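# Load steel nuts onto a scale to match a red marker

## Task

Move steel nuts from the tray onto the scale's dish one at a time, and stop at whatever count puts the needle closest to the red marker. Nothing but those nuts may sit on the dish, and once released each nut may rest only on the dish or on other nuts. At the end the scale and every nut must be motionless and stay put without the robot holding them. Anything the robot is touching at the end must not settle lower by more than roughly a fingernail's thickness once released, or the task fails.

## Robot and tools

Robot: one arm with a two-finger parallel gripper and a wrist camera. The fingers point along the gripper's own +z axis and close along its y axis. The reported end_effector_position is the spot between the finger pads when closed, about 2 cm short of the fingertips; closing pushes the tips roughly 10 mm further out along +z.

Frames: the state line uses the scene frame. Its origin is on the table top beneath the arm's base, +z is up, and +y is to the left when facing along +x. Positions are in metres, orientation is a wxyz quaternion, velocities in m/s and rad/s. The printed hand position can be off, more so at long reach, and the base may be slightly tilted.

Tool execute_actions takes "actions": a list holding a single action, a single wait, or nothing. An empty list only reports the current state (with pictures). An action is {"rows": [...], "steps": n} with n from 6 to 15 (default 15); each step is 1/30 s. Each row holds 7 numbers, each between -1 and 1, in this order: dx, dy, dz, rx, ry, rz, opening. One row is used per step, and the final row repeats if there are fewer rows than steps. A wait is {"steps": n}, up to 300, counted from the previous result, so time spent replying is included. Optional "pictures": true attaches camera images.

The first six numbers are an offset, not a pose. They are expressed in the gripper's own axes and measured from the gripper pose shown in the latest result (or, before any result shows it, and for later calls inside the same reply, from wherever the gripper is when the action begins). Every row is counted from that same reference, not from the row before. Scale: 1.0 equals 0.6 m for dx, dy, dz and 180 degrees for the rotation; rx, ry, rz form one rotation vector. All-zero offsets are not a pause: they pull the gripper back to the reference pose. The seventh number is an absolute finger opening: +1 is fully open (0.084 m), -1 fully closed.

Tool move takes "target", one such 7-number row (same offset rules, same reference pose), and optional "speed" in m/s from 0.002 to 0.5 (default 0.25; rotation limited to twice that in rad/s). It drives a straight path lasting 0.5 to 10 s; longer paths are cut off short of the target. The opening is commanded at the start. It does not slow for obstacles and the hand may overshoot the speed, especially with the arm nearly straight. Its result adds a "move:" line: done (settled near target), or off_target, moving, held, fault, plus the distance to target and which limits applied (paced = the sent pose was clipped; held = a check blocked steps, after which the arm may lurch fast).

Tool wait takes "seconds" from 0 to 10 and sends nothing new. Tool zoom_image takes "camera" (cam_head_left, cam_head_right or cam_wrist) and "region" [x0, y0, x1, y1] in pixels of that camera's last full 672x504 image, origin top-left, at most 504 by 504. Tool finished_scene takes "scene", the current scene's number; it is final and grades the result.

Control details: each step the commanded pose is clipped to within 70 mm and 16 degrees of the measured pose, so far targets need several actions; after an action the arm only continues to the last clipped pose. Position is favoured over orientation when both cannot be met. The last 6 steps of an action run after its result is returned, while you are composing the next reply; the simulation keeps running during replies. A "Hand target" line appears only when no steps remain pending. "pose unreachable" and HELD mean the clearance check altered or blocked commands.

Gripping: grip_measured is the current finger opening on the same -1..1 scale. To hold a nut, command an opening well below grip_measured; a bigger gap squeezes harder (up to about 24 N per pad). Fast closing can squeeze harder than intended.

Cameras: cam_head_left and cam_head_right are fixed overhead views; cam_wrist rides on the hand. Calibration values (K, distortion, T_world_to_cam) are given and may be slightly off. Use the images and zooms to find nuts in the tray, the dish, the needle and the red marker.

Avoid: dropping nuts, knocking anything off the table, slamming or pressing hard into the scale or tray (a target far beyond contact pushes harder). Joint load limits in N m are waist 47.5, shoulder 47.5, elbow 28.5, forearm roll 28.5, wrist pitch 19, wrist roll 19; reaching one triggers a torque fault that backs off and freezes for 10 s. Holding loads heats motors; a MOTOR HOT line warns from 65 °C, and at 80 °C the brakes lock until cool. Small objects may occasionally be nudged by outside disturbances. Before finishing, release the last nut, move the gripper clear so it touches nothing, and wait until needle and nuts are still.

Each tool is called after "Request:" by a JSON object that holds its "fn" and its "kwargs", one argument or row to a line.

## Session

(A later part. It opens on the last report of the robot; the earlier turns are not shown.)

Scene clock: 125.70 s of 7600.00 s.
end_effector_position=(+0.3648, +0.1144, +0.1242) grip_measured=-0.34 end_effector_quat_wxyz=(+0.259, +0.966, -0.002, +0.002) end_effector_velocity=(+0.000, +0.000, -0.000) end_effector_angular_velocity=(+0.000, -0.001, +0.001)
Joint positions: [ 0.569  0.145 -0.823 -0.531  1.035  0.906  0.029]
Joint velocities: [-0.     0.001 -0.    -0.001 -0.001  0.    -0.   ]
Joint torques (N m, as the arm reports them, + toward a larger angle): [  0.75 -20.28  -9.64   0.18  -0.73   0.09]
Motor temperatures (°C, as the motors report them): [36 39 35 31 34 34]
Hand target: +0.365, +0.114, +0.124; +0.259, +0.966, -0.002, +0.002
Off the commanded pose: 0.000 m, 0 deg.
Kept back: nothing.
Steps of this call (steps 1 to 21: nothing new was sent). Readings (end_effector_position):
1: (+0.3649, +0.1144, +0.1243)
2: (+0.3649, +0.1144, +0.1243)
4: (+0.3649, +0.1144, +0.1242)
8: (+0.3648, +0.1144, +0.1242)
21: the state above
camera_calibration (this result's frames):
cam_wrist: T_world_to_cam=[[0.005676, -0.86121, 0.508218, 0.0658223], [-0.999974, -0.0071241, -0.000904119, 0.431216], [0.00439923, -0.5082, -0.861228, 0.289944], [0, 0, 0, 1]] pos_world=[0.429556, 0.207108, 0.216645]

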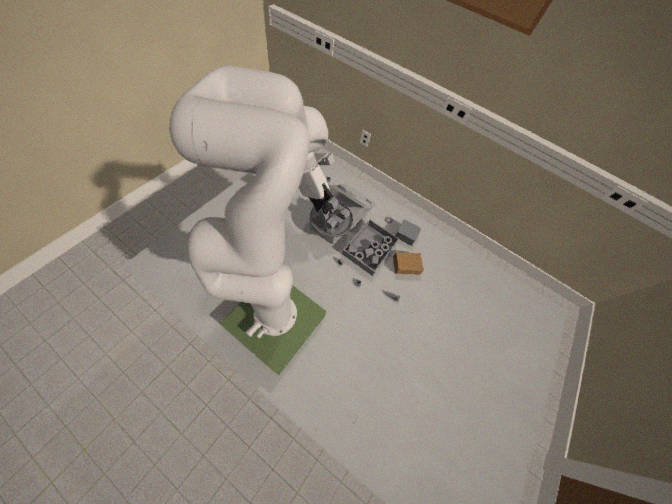

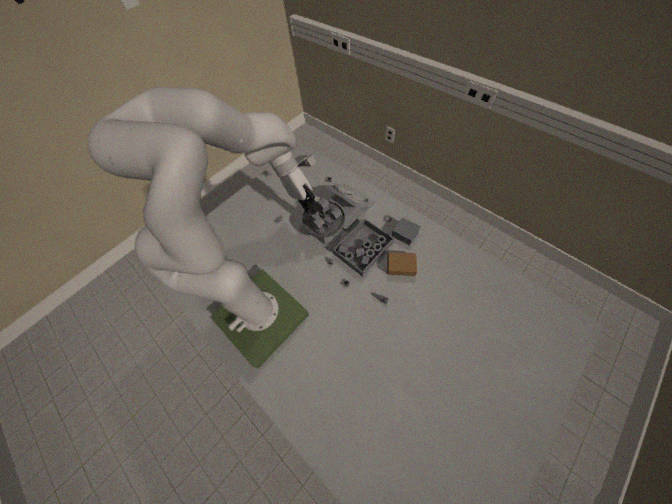

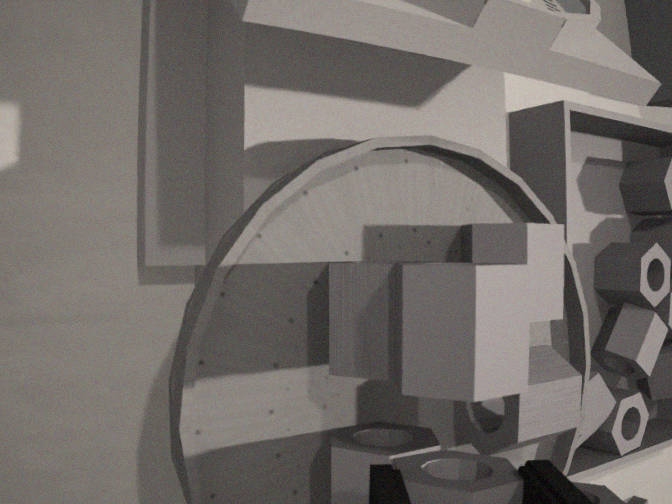

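Request:
{"fn": "move", "kwargs": {
  "target": [0,-0.0021,0.0036,0,0,0,-0.6],
  "speed": 0.02
}}

Scene clock: 126.63 s of 7600.00 s.
end_effector_position=(+0.3649, +0.1145, +0.1220) grip_measured=-0.34 end_effector_quat_wxyz=(+0.259, +0.966, -0.002, +0.002) end_effector_velocity=(-0.000, -0.001, -0.001) end_effector_angular_velocity=(-0.001, +0.001, -0.001)
Joint positions: [ 0.568  0.151 -0.822 -0.534  1.029  0.91   0.029]
Joint velocities: [-0.001  0.003  0.    -0.001 -0.001  0.001  0.   ]
Joint torques (N m, as the arm reports them, + toward a larger angle): [  1.07 -19.24  -9.06   0.36  -1.08  -0.13]
Motor temperatures (°C, as the motors report them): [36 39 35 31 34 34]
Hand target: +0.365, +0.114, +0.122; +0.259, +0.966, -0.002, +0.002
Off the commanded pose: 0.000 m, 0 deg.
Kept back: nothing.
move: done
camera_calibration (this result's frames):
cam_wrist: T_world_to_cam=[[0.00545919, -0.861274, 0.508111, 0.0671067], [-0.999974, -0.00711739, -0.00132054, 0.431413], [0.00475377, -0.50809, -0.861291, 0.287947], [0, 0, 0, 1]] pos_world=[0.429667, 0.207171, 0.214478]

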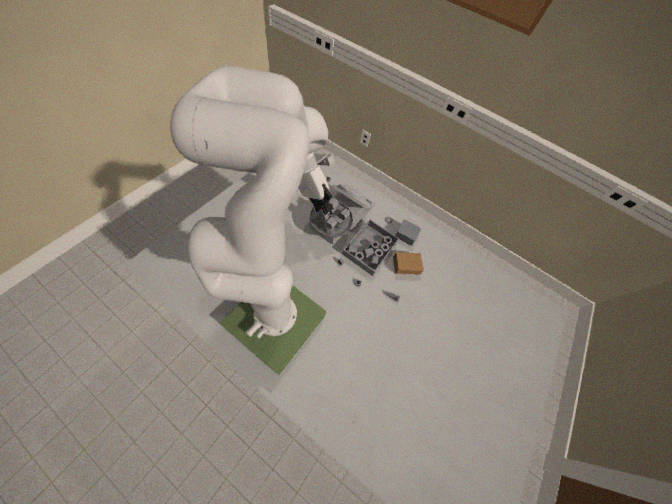

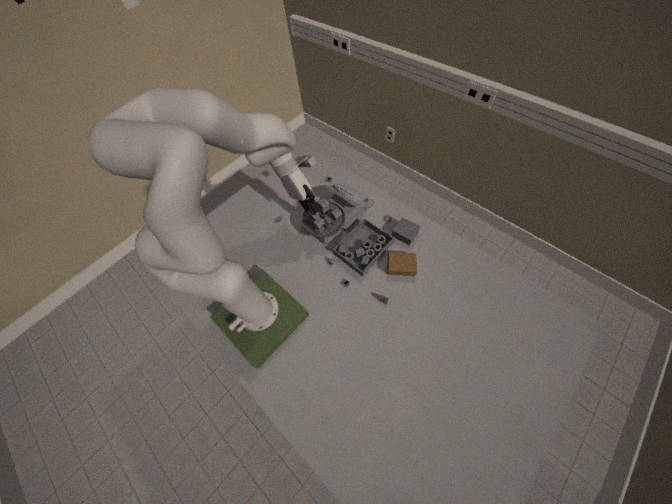

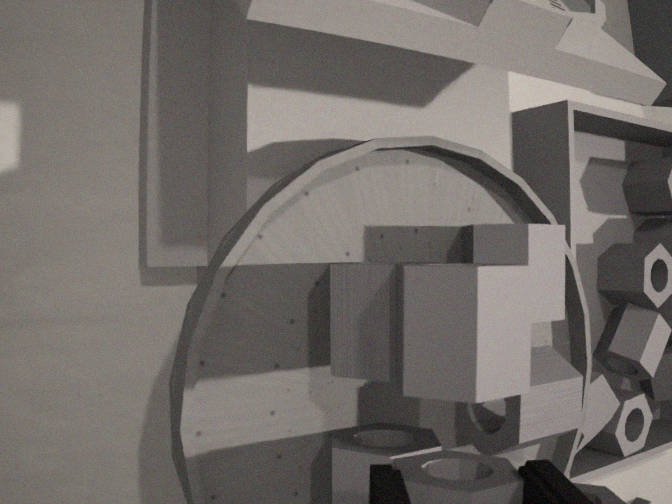

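Request:
{"fn": "execute_actions", "kwargs": {
  "actions": [
    {"rows":[[0,0.0005,-0.001,0,0,0,-0.45],[0,0.0005,-0.001,0,0,0,-0.36],[0,0.0005,-0.001,0,0,0,-0.3],[0,0.0005,-0.001,0,0,0,-0.25],[0,0.0005,-0.001,0,0,0,-0.2]],"steps":12}
  ]
}}

Request:
{"fn": "move", "kwargs": {
  "target": [0,0,-0.06,0,0,0,-0.2],
  "speed": 0.12
}}

Scene clock: 127.00 s of 7600.00 s.
end_effector_position=(+0.3648, +0.1144, +0.1222) grip_measured=-0.25 end_effector_quat_wxyz=(+0.259, +0.966, -0.002, +0.002) end_effector_velocity=(-0.002, -0.001, -0.001) end_effector_angular_velocity=(-0.003, +0.007, +0.001)
Joint positions: [ 0.568  0.15  -0.822 -0.533  1.03   0.909  0.033]
Joint velocities: [ 0.001  0.003  0.002  0.002  0.003 -0.003  0.037]
Joint torques (N m, as the arm reports them, + toward a larger angle): [  1.2  -20.31  -9.54   0.01  -0.52  -0.16]
Motor temperatures (°C, as the motors report them): [36 39 35 31 34 34]
Steps of this call (steps 1 to 5: nothing new was sent; steps 6 to 11: the first 6 steps of this action). Readings (end_effector_position):
6: (+0.3649, +0.1144, +0.1218)
7: (+0.3649, +0.1144, +0.1219)
9: (+0.3649, +0.1145, +0.1222)
11: the state above

Scene clock: 128.10 s of 7600.00 s.
end_effector_position=(+0.3647, +0.1322, +0.1533) grip_measured=-0.21 end_effector_quat_wxyz=(+0.260, +0.966, -0.003, +0.002) end_effector_velocity=(+0.000, +0.002, +0.003) end_effector_angular_velocity=(+0.002, -0.002, -0.001)
Joint positions: [ 0.613  0.111 -0.878 -0.489  1.128  0.886  0.035]
Joint velocities: [ 0.003 -0.002 -0.006  0.004  0.006 -0.    -0.   ]
Joint torques (N m, as the arm reports them, + toward a larger angle): [  0.8  -20.05 -10.09   0.33  -0.59   0.07]
Motor temperatures (°C, as the motors report them): [36 39 35 31 34 34]
Hand target: +0.365, +0.132, +0.154; +0.260, +0.966, -0.003, +0.002
Off your previous action's commanded pose: 0.000 m, 0 deg at its last step (step 6 of this call).
Off the commanded pose: 0.000 m, 0 deg.
Kept back: nothing.
move: done
camera_calibration (this result's frames):
cam_wrist: T_world_to_cam=[[0.00549826, -0.860995, 0.508584, 0.0662919], [-0.999976, -0.00692776, -0.00091753, 0.431279], [0.00431334, -0.508566, -0.861012, 0.324158], [0, 0, 0, 1]] pos_world=[0.429505, 0.22492, 0.245784]

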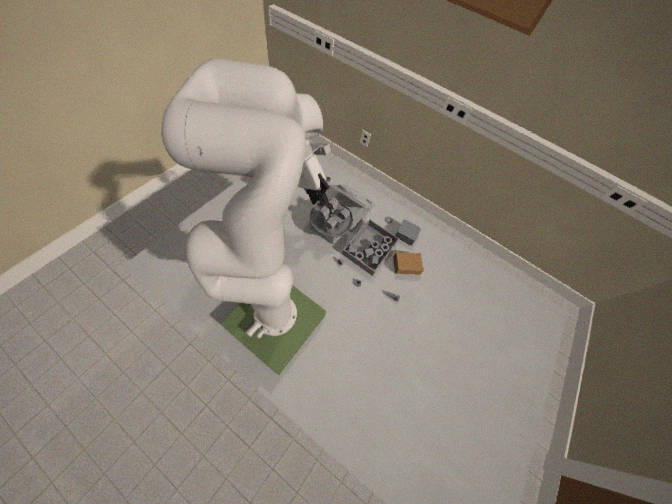

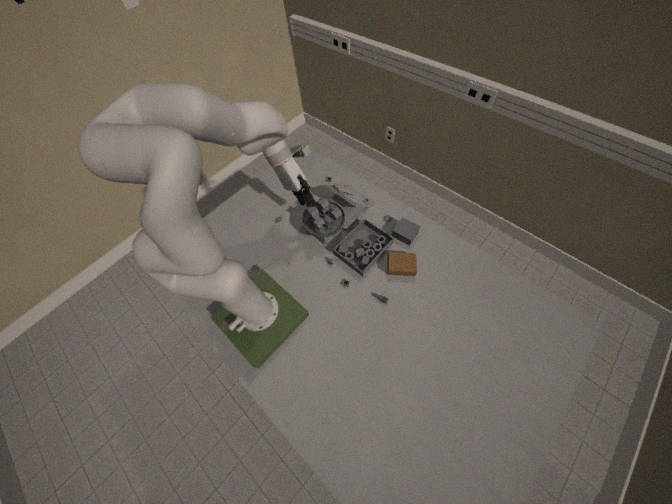

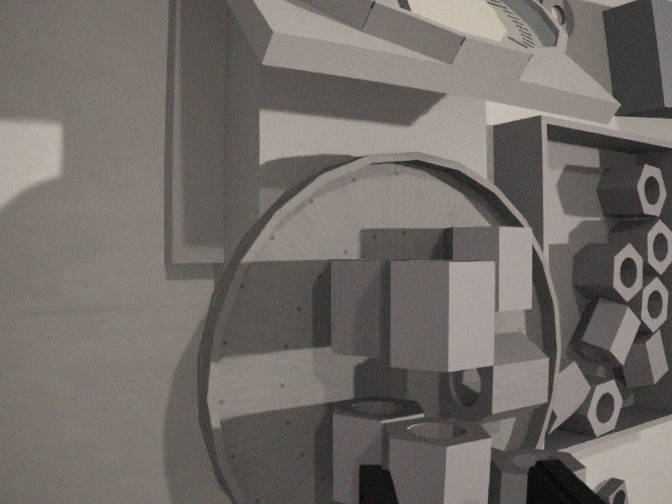

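Request:
{"fn": "move", "kwargs": {
  "target": [0.0583,0.2088,0.0783,0,-0.0972,0.1684,-0.16],
  "speed": 0.4
}}

Scene clock: 131.00 s of 7600.00 s.
end_effector_position=(+0.3983, +0.0005, +0.1753) grip_measured=-0.17 end_effector_quat_wxyz=(+0.246, +0.921, -0.292, -0.076) end_effector_velocity=(+0.001, -0.002, +0.001) end_effector_angular_velocity=(-0.000, -0.000, -0.008)
Joint positions: [ 0.231  0.168 -1.038 -0.371  1.284  1.002  0.037]
Joint velocities: [-0.006  0.002 -0.005  0.     0.003  0.     0.   ]
Joint torques (N m, as the arm reports them, + toward a larger angle): [  0.35 -21.94 -10.27  -0.05  -0.5    0.04]
Motor temperatures (°C, as the motors report them): [36 39 35 31 34 34]
Hand target: +0.398, +0.000, +0.175; +0.246, +0.921, -0.293, -0.076
Off the commanded pose: 0.001 m, 0 deg.
Kept back: nothing.
move: done
camera_calibration (this result's frames):
cam_wrist: T_world_to_cam=[[-0.489157, -0.711158, 0.504955, 0.139106], [-0.823754, 0.566947, 0.000482899, 0.393251], [-0.286626, -0.415722, -0.863146, 0.392162], [0, 0, 0, 1]] pos_world=[0.504391, 0.0390047, 0.268061]

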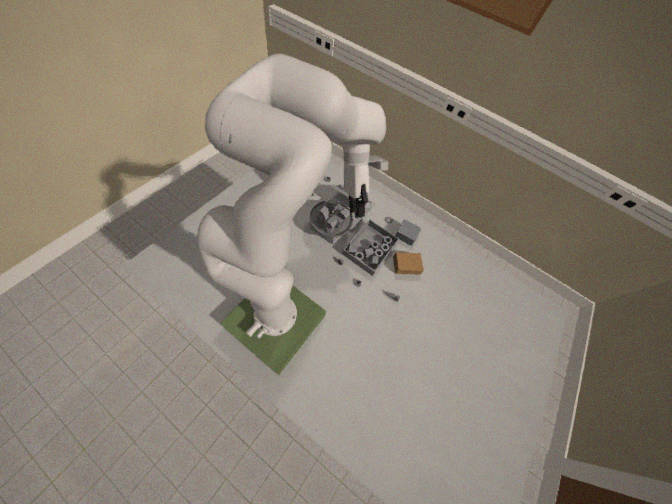

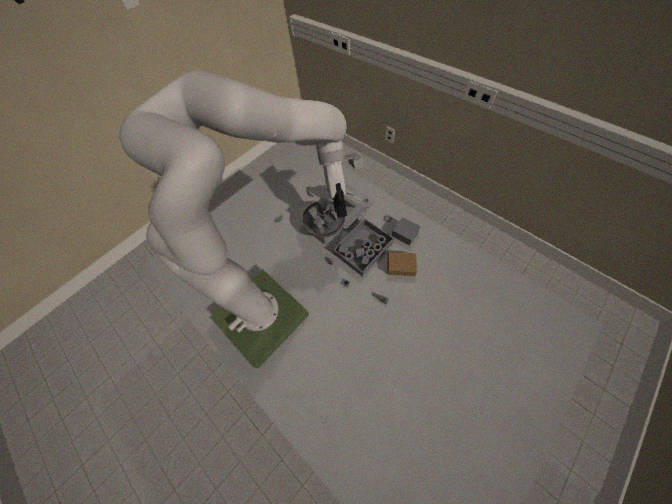

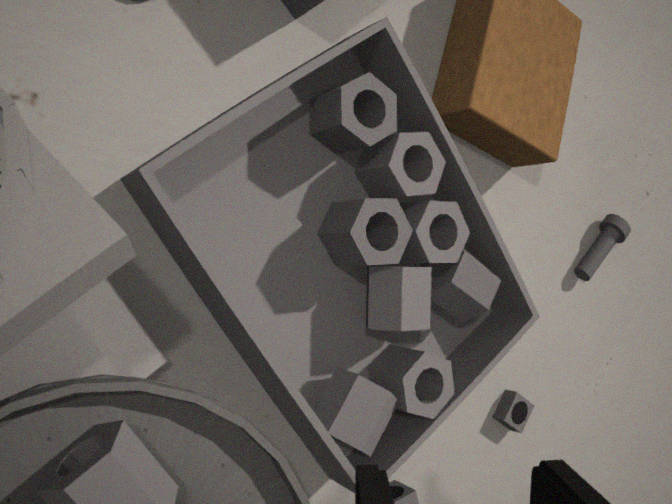

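Request:
{"fn": "move", "kwargs": {
  "target": [0.065,0,0.205,0,0,0,-0.16],
  "speed": 0.3
}}

Scene clock: 132.37 s of 7600.00 s.
end_effector_position=(+0.3953, -0.0716, +0.0691) grip_measured=-0.17 end_effector_quat_wxyz=(+0.246, +0.921, -0.292, -0.076) end_effector_velocity=(-0.002, -0.002, -0.003) end_effector_angular_velocity=(-0.001, +0.005, -0.001)
Joint positions: [ 0.051  0.353 -0.933 -0.515  0.971  1.018  0.037]
Joint velocities: [-0.004  0.007  0.001 -0.004 -0.004  0.001  0.   ]
Joint torques (N m, as the arm reports them, + toward a larger angle): [  1.02 -23.68  -8.88   0.27  -0.49   0.07]
Motor temperatures (°C, as the motors report them): [36 39 35 31 34 34]
Hand target: +0.395, -0.072, +0.069; +0.246, +0.921, -0.292, -0.076
Off the commanded pose: 0.001 m, 0 deg.
Kept back: nothing.
move: done
camera_calibration (this result's frames):
cam_wrist: T_world_to_cam=[[-0.488858, -0.712071, 0.503958, 0.139905], [-0.824146, 0.566376, 0.00081308, 0.431817], [-0.286009, -0.414937, -0.863728, 0.269497], [0, 0, 0, 1]] pos_world=[0.501353, -0.0331244, 0.161915]

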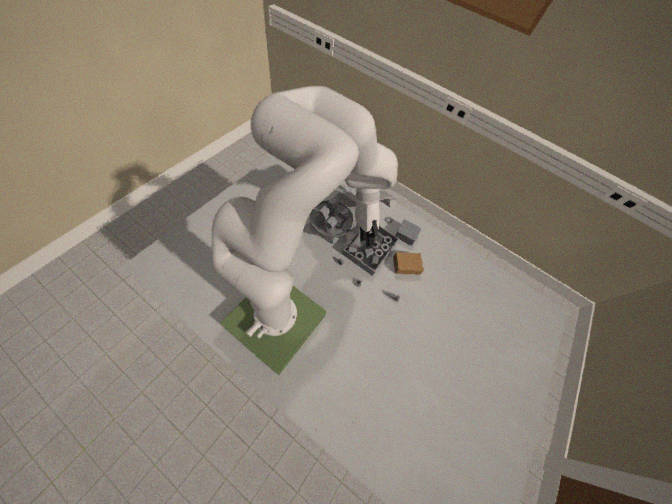

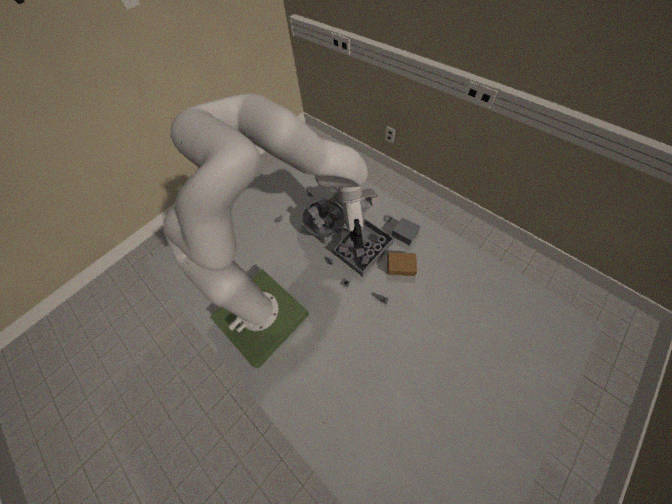

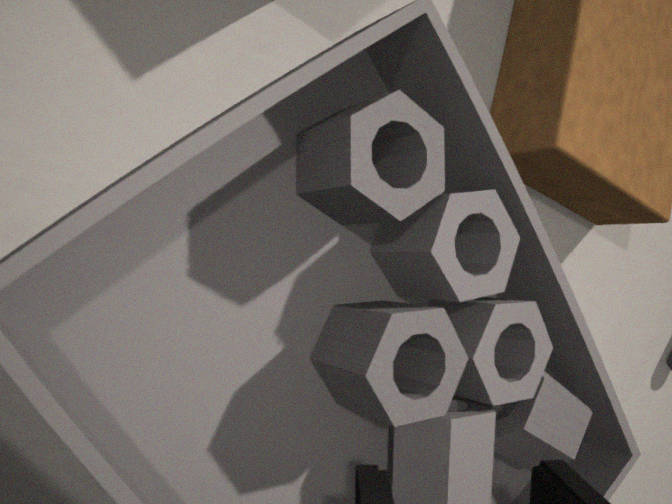

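Request:
{"fn": "move", "kwargs": {
  "target": [0,0.001,0.0598,0,0,0,-0.18],
  "speed": 0.1
}}

Request:
{"fn": "execute_actions", "kwargs": {
  "actions": [
    {"rows":[[0,0,0,0,0,0,-0.25],[0,0,0,0,0,0,-0.3],[0,0,0,0,0,0,-0.36],[0,0,0,0,0,0,-0.45],[0,0,0,0,0,0,-0.6]],"steps":13}
  ],
  "pictures": true
}}

Scene clock: 133.43 s of 7600.00 s.
end_effector_position=(+0.3851, -0.0864, +0.0386) grip_measured=-0.19 end_effector_quat_wxyz=(+0.245, +0.921, -0.292, -0.076) end_effector_velocity=(-0.000, -0.001, -0.002) end_effector_angular_velocity=(-0.001, -0.001, -0.000)
Joint positions: [ 0.007  0.408 -0.899 -0.572  0.883  1.051  0.036]
Joint velocities: [-0.003  0.003  0.001 -0.005 -0.005  0.003  0.   ]
Joint torques (N m, as the arm reports them, + toward a larger angle): [  1.01 -23.24  -8.08   0.3   -0.51  -0.12]
Motor temperatures (°C, as the motors report them): [36 39 35 31 34 34]
Hand target: +0.385, -0.087, +0.038; +0.246, +0.921, -0.292, -0.076
Off the commanded pose: 0.001 m, 0 deg.
Kept back: nothing.
move: done
camera_calibration (this result's frames):
cam_wrist: T_world_to_cam=[[-0.488975, -0.712349, 0.503451, 0.139811], [-0.824246, 0.566231, 0.000631743, 0.431842], [-0.285519, -0.414659, -0.864024, 0.233938], [0, 0, 0, 1]] pos_world=[0.491102, -0.0479232, 0.131467]

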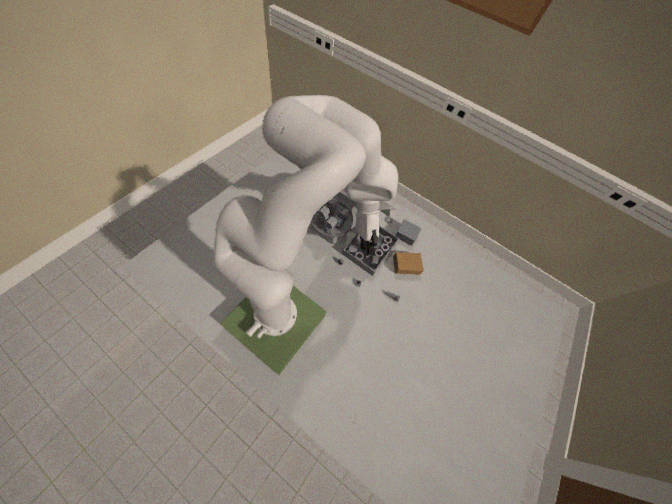

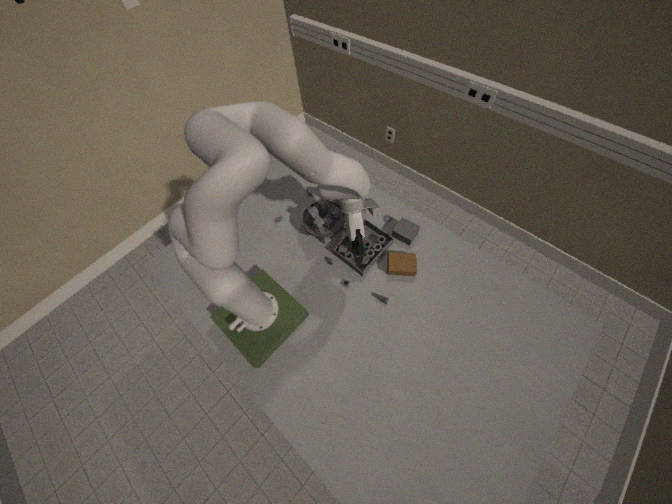

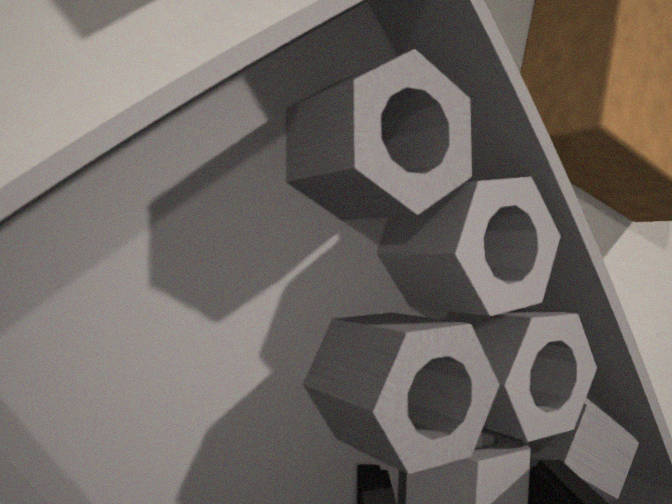

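Scene clock: 133.67 s of 7600.00 s.
end_effector_position=(+0.3848, -0.0869, +0.0390) grip_measured=-0.34 end_effector_quat_wxyz=(+0.246, +0.921, -0.292, -0.076) end_effector_velocity=(+0.000, +0.001, -0.001) end_effector_angular_velocity=(+0.002, -0.001, +0.001)
Joint positions: [ 0.007  0.407 -0.899 -0.572  0.885  1.051  0.029]
Joint velocities: [ 0.001  0.001  0.     0.    -0.003 -0.     0.   ]
Joint torques (N m, as the arm reports them, + toward a larger angle): [  2.39 -21.88  -8.4    0.65  -2.89   0.19]
Motor temperatures (°C, as the motors report them): [36 39 35 31 34 34]
Steps of this call (steps 1 to 7: the first 7 steps of this action). Readings (end_effector_position):
1: (+0.3851, -0.0864, +0.0385)
2: (+0.3851, -0.0865, +0.0385)
4: (+0.3848, -0.0869, +0.0390)
7: the state above
camera_calibration (this result's frames):
cam_wrist: T_world_to_cam=[[-0.489148, -0.711432, 0.504577, 0.13924], [-0.82379, 0.566894, 0.000695335, 0.431764], [-0.286536, -0.415326, -0.863366, 0.234314], [0, 0, 0, 1]] pos_world=[0.490932, -0.0483882, 0.131741]

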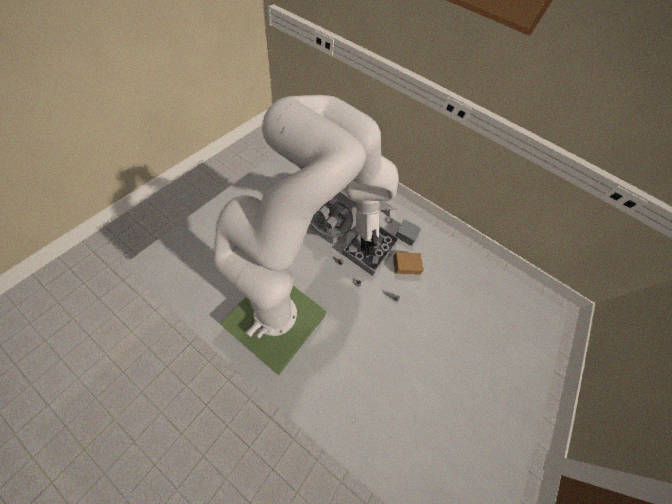

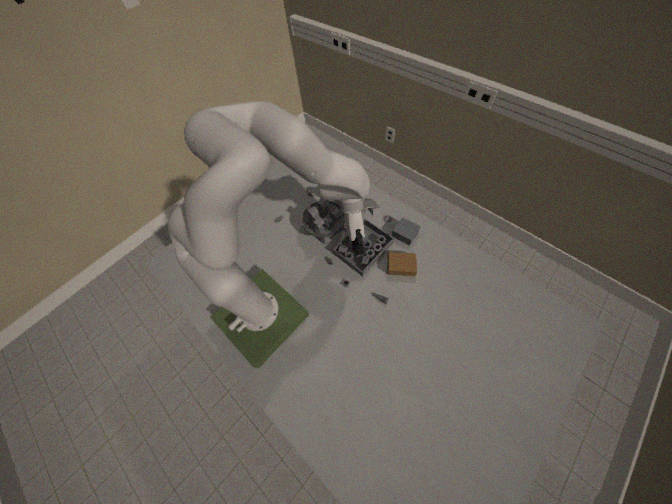

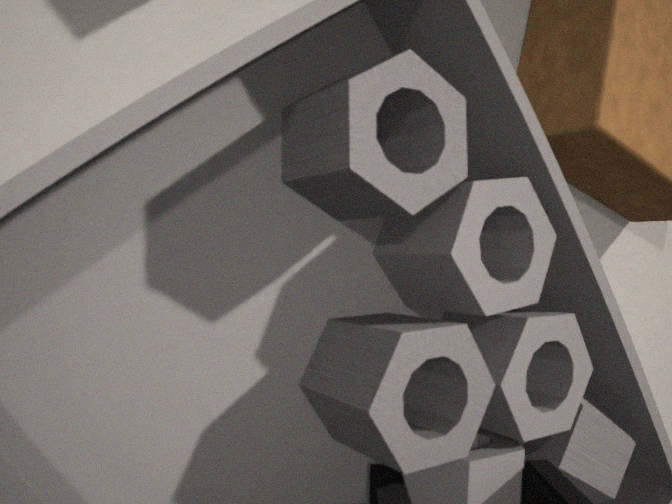

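Request:
{"fn": "move", "kwargs": {
  "target": [0,0.073,-0.1265,0,0,0,-0.6],
  "speed": 0.25
}}

Scene clock: 135.37 s of 7600.00 s.
end_effector_position=(+0.3840, -0.0870, +0.1261) grip_measured=-0.34 end_effector_quat_wxyz=(+0.246, +0.921, -0.292, -0.076) end_effector_velocity=(+0.002, +0.000, +0.003) end_effector_angular_velocity=(+0.001, -0.006, +0.001)
Joint positions: [ 0.028  0.189 -0.896 -0.489  1.078  0.933  0.029]
Joint velocities: [ 0.001 -0.007 -0.003  0.002  0.002 -0.003  0.   ]
Joint torques (N m, as the arm reports them, + toward a larger angle): [  1.09 -21.49  -9.76   0.09  -0.67  -0.04]
Motor temperatures (°C, as the motors report them): [36 39 35 31 34 34]
Hand target: +0.384, -0.087, +0.127; +0.246, +0.921, -0.292, -0.076
Off your previous action's commanded pose: 0.001 m, 0 deg at its last step (step 6 of this call).
Off the commanded pose: 0.001 m, 0 deg.
Kept back: nothing.
move: done
camera_calibration (this result's frames):
cam_wrist: T_world_to_cam=[[-0.488894, -0.711083, 0.505315, 0.0946299], [-0.823639, 0.567113, 0.00117241, 0.431038], [-0.287404, -0.415624, -0.862934, 0.30949], [0, 0, 0, 1]] pos_world=[0.490232, -0.0485257, 0.218746]

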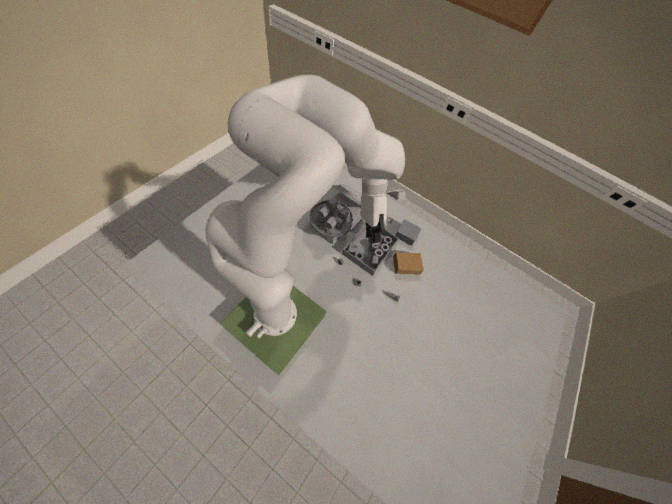

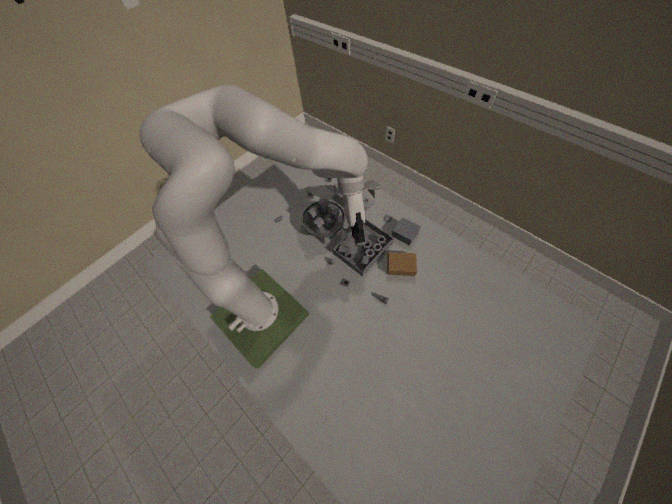

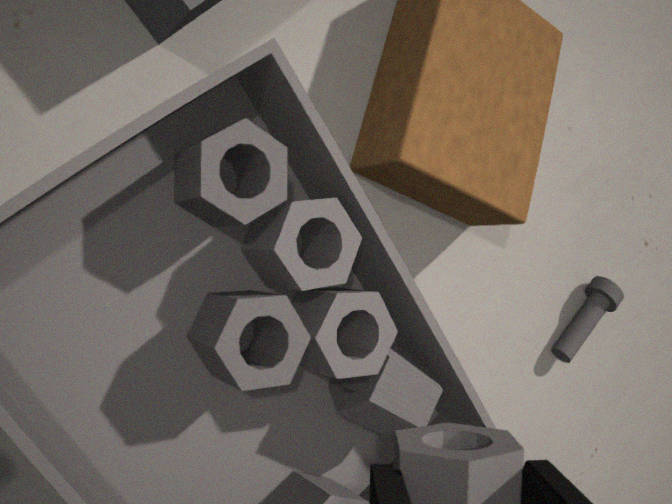

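Request:
{"fn": "move", "kwargs": {
  "target": [-0.1186,-0.1733,-0.1137,0,-0.1528,0.2646,-0.6],
  "speed": 0.4
}}

Scene clock: 137.97 s of 7600.00 s.
end_effector_position=(+0.3977, +0.0550, +0.1332) grip_measured=-0.34 end_effector_quat_wxyz=(+0.181, +0.683, -0.684, -0.181) end_effector_velocity=(+0.000, +0.001, -0.000) end_effector_angular_velocity=(+0.000, +0.000, -0.009)
Joint positions: [ 0.136  0.369 -1.206  0.051  1.352  1.66   0.029]
Joint velocities: [-0.     0.002 -0.001  0.005 -0.001  0.007 -0.   ]
Joint torques (N m, as the arm reports them, + toward a larger angle): [  0.79 -25.29 -10.09   0.45  -0.15  -0.04]
Motor temperatures (°C, as the motors report them): [36 39 35 31 34 34]
Hand target: +0.398, +0.055, +0.133; +0.181, +0.682, -0.684, -0.181
Off the commanded pose: 0.001 m, 0 deg.
Kept back: nothing.
move: done
camera_calibration (this result's frames):
cam_wrist: T_world_to_cam=[[-0.864355, -0.00951658, 0.502791, 0.309776], [-0.0085519, 0.999955, 0.00422494, 0.0133612], [-0.502809, -0.000647971, -0.864398, 0.441673], [0, 0, 0, 1]] pos_world=[0.489947, -0.0101264, 0.225972]

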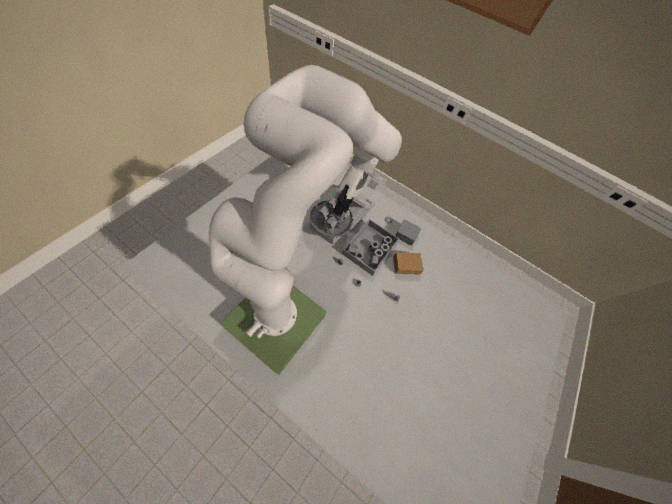

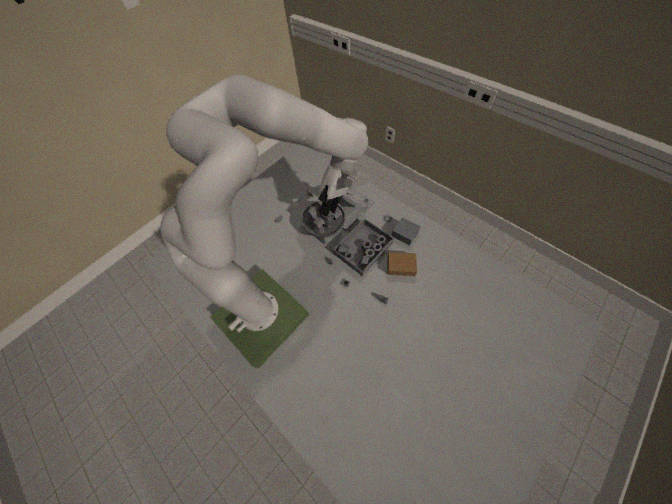

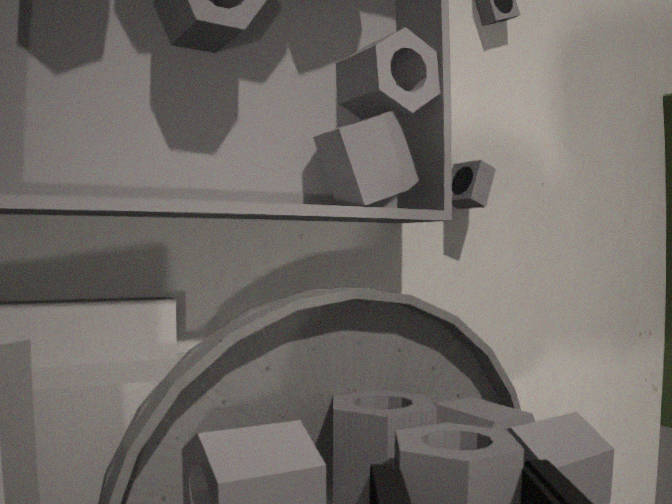

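Request:
{"fn": "move", "kwargs": {
  "target": [0,-0.0040,0.0165,0,0,0,-0.6],
  "speed": 0.03
}}

Scene clock: 139.10 s of 7600.00 s.
end_effector_position=(+0.3952, +0.0551, +0.1240) grip_measured=-0.34 end_effector_quat_wxyz=(+0.181, +0.683, -0.684, -0.181) end_effector_velocity=(+0.000, +0.000, -0.001) end_effector_angular_velocity=(+0.002, -0.004, -0.002)
Joint positions: [ 0.137  0.377 -1.188  0.052  1.325  1.659  0.029]
Joint velocities: [-0.    -0.     0.004  0.002 -0.008 -0.     0.   ]
Joint torques (N m, as the arm reports them, + toward a larger angle): [  0.96 -24.49  -9.44   0.77  -0.35   0.14]
Motor temperatures (°C, as the motors report them): [36 39 35 31 34 34]
Hand target: +0.395, +0.055, +0.123; +0.181, +0.683, -0.684, -0.181
Off the commanded pose: 0.001 m, 0 deg.
Kept back: nothing.
move: done
camera_calibration (this result's frames):
cam_wrist: T_world_to_cam=[[-0.864768, -0.00960096, 0.50208, 0.312537], [-0.0085718, 0.999954, 0.00435768, 0.0133047], [-0.502098, -0.000535346, -0.86481, 0.432181], [0, 0, 0, 1]] pos_world=[0.487383, -0.010072, 0.216778]

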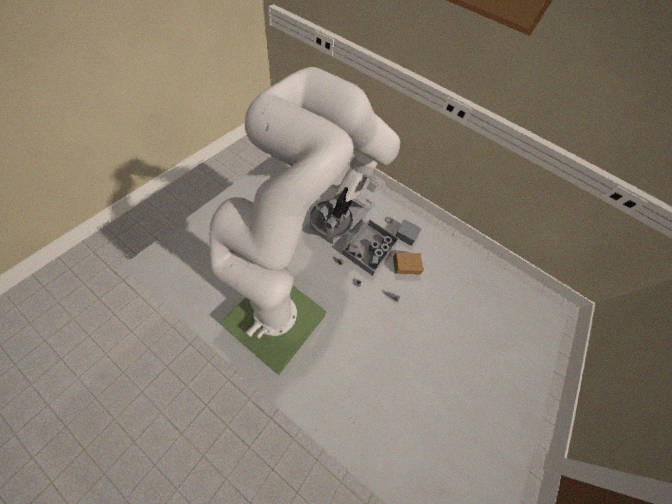

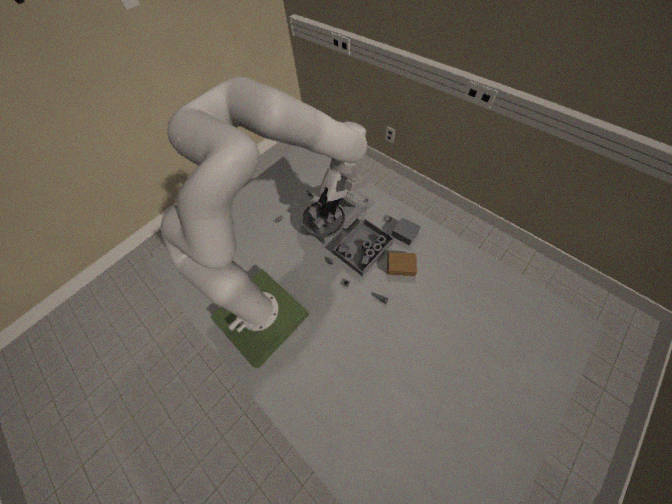

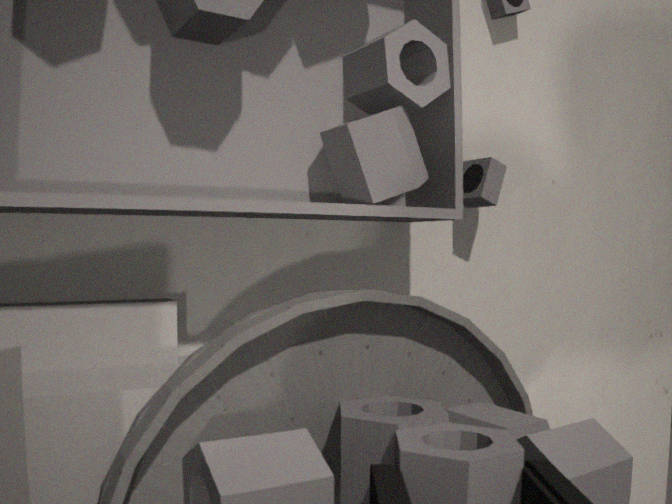

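Request:
{"fn": "execute_actions", "kwargs": {
  "actions": [
    {"rows":[[0,0,0.001,0,0,0,-0.45],[0,0,0.001,0,0,0,-0.36],[0,0,0.001,0,0,0,-0.3],[0,0,0.001,0,0,0,-0.26],[0,0,0.001,0,0,0,-0.22]],"steps":12}
  ]
}}

Request:
{"fn": "move", "kwargs": {
  "target": [0,0,-0.06,0,0,0,-0.22],
  "speed": 0.12
}}

Scene clock: 139.57 s of 7600.00 s.
end_effector_position=(+0.3947, +0.0550, +0.1233) grip_measured=-0.27 end_effector_quat_wxyz=(+0.181, +0.683, -0.684, -0.181) end_effector_velocity=(-0.008, -0.000, -0.007) end_effector_angular_velocity=(-0.001, +0.023, -0.000)
Joint positions: [ 0.137  0.377 -1.186  0.052  1.323  1.659  0.032]
Joint velocities: [ 0.001  0.008  0.015  0.002 -0.     0.     0.032]
Joint torques (N m, as the arm reports them, + toward a larger angle): [  1.   -25.14  -9.95   0.34  -0.29   0.08]
Motor temperatures (°C, as the motors report them): [36 39 35 31 34 34]
Steps of this call (steps 1 to 8: nothing new was sent; steps 9 to 14: the first 6 steps of this action). Readings (end_effector_position):
9: (+0.3951, +0.0550, +0.1237)
10: (+0.3951, +0.0550, +0.1236)
12: (+0.3951, +0.0551, +0.1236)
14: the state above

Scene clock: 140.67 s of 7600.00 s.
end_effector_position=(+0.4123, +0.0549, +0.1543) grip_measured=-0.24 end_effector_quat_wxyz=(+0.181, +0.683, -0.684, -0.181) end_effector_velocity=(+0.001, +0.000, +0.001) end_effector_angular_velocity=(-0.000, +0.004, -0.000)
Joint positions: [ 0.132  0.381 -1.29   0.049  1.425  1.661  0.034]
Joint velocities: [ 0.     0.004 -0.008  0.     0.008  0.001  0.   ]
Joint torques (N m, as the arm reports them, + toward a larger angle): [  0.81 -26.28 -10.39   0.5   -0.3    0.01]
Motor temperatures (°C, as the motors report them): [36 39 35 31 34 34]
Hand target: +0.413, +0.055, +0.155; +0.181, +0.683, -0.684, -0.181
Off your previous action's commanded pose: 0.000 m, 0 deg at its last step (step 6 of this call).
Off the commanded pose: 0.000 m, 0 deg.
Kept back: nothing.
move: done
camera_calibration (this result's frames):
cam_wrist: T_world_to_cam=[[-0.864338, -0.00935987, 0.502824, 0.311833], [-0.00841861, 0.999956, 0.00414245, 0.0134464], [-0.502841, -0.000652599, -0.864379, 0.467225], [0, 0, 0, 1]] pos_world=[0.504582, -0.0102222, 0.247007]

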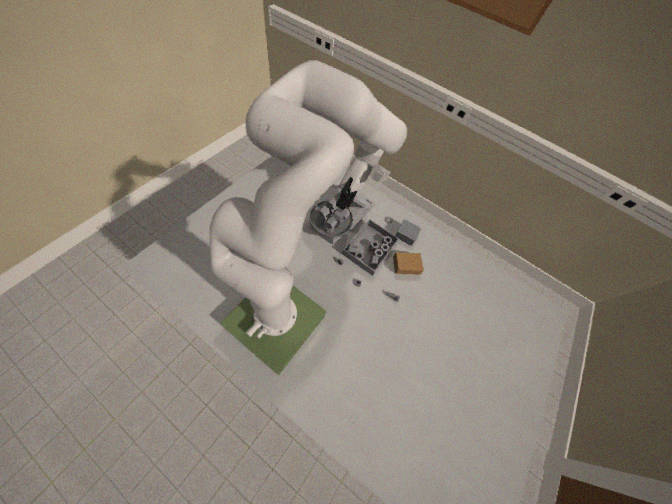

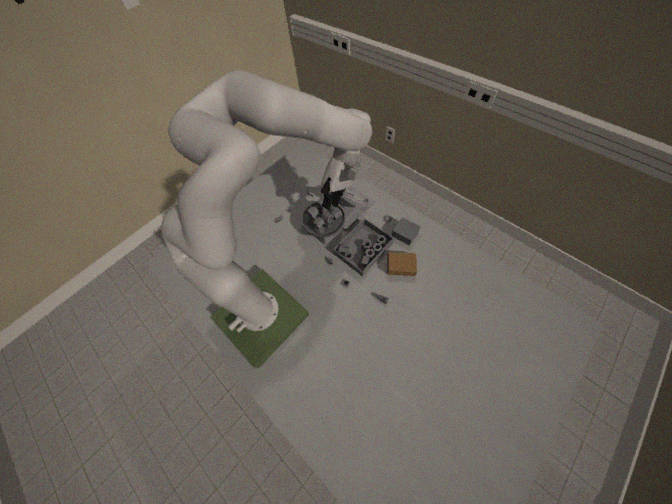

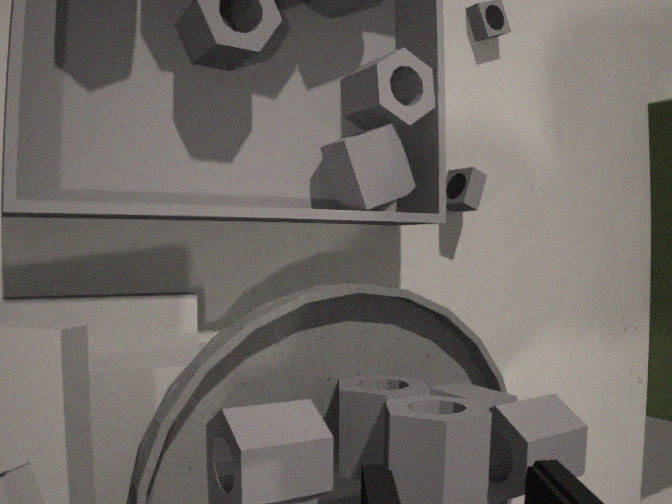

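Request:
{"fn": "move", "kwargs": {
  "target": [0.2415,-0.044,0.0792,0.164,0.0364,-0.1357,-0.2],
  "speed": 0.4
}}

Scene clock: 143.77 s of 7600.00 s.
end_effector_position=(+0.4110, -0.0891, +0.0999) grip_measured=-0.22 end_effector_quat_wxyz=(-0.001, +0.843, -0.538, +0.002) end_effector_velocity=(-0.000, -0.001, -0.001) end_effector_angular_velocity=(+0.007, -0.005, +0.003)
Joint positions: [-0.185  0.116 -0.713 -0.009  0.589  0.932  0.035]
Joint velocities: [-0.005 -0.     0.004  0.014 -0.007 -0.02  -0.   ]
Joint torques (N m, as the arm reports them, + toward a larger angle): [  0.73 -19.67  -9.48   0.4   -2.03   0.04]
Motor temperatures (°C, as the motors report them): [36 39 35 31 34 34]
Hand target: +0.411, -0.089, +0.100; -0.001, +0.843, -0.538, +0.002
Off the commanded pose: 0.001 m, 0 deg.
Kept back: nothing.
move: done
camera_calibration (this result's frames):
cam_wrist: T_world_to_cam=[[-0.902016, -0.431678, 0.00464499, 0.364271], [-0.431695, 0.902012, -0.00375737, 0.323705], [-0.00256786, -0.00539443, -0.999982, 0.22692], [0, 0, 0, 1]] pos_world=[0.468903, -0.133514, 0.226441]

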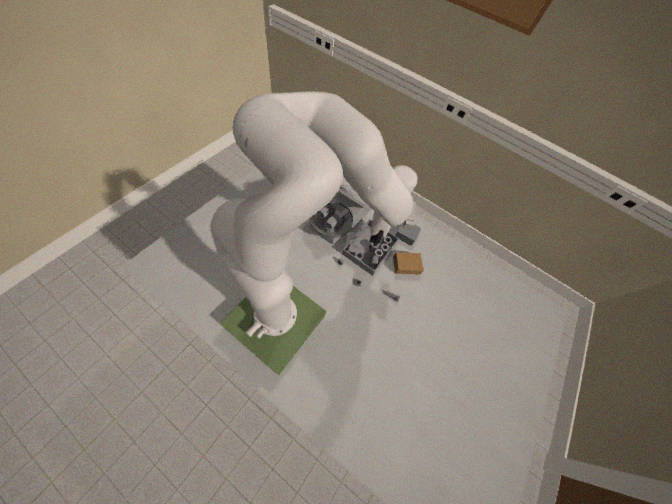

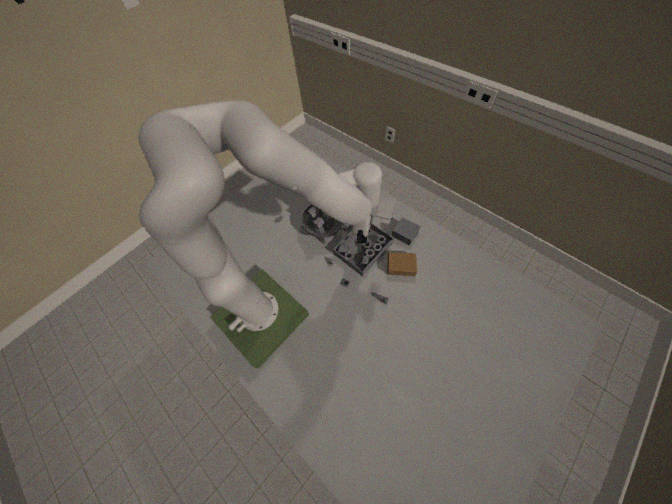

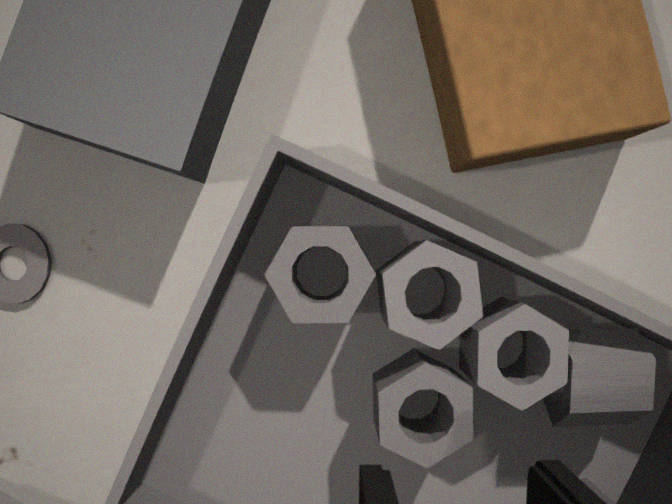

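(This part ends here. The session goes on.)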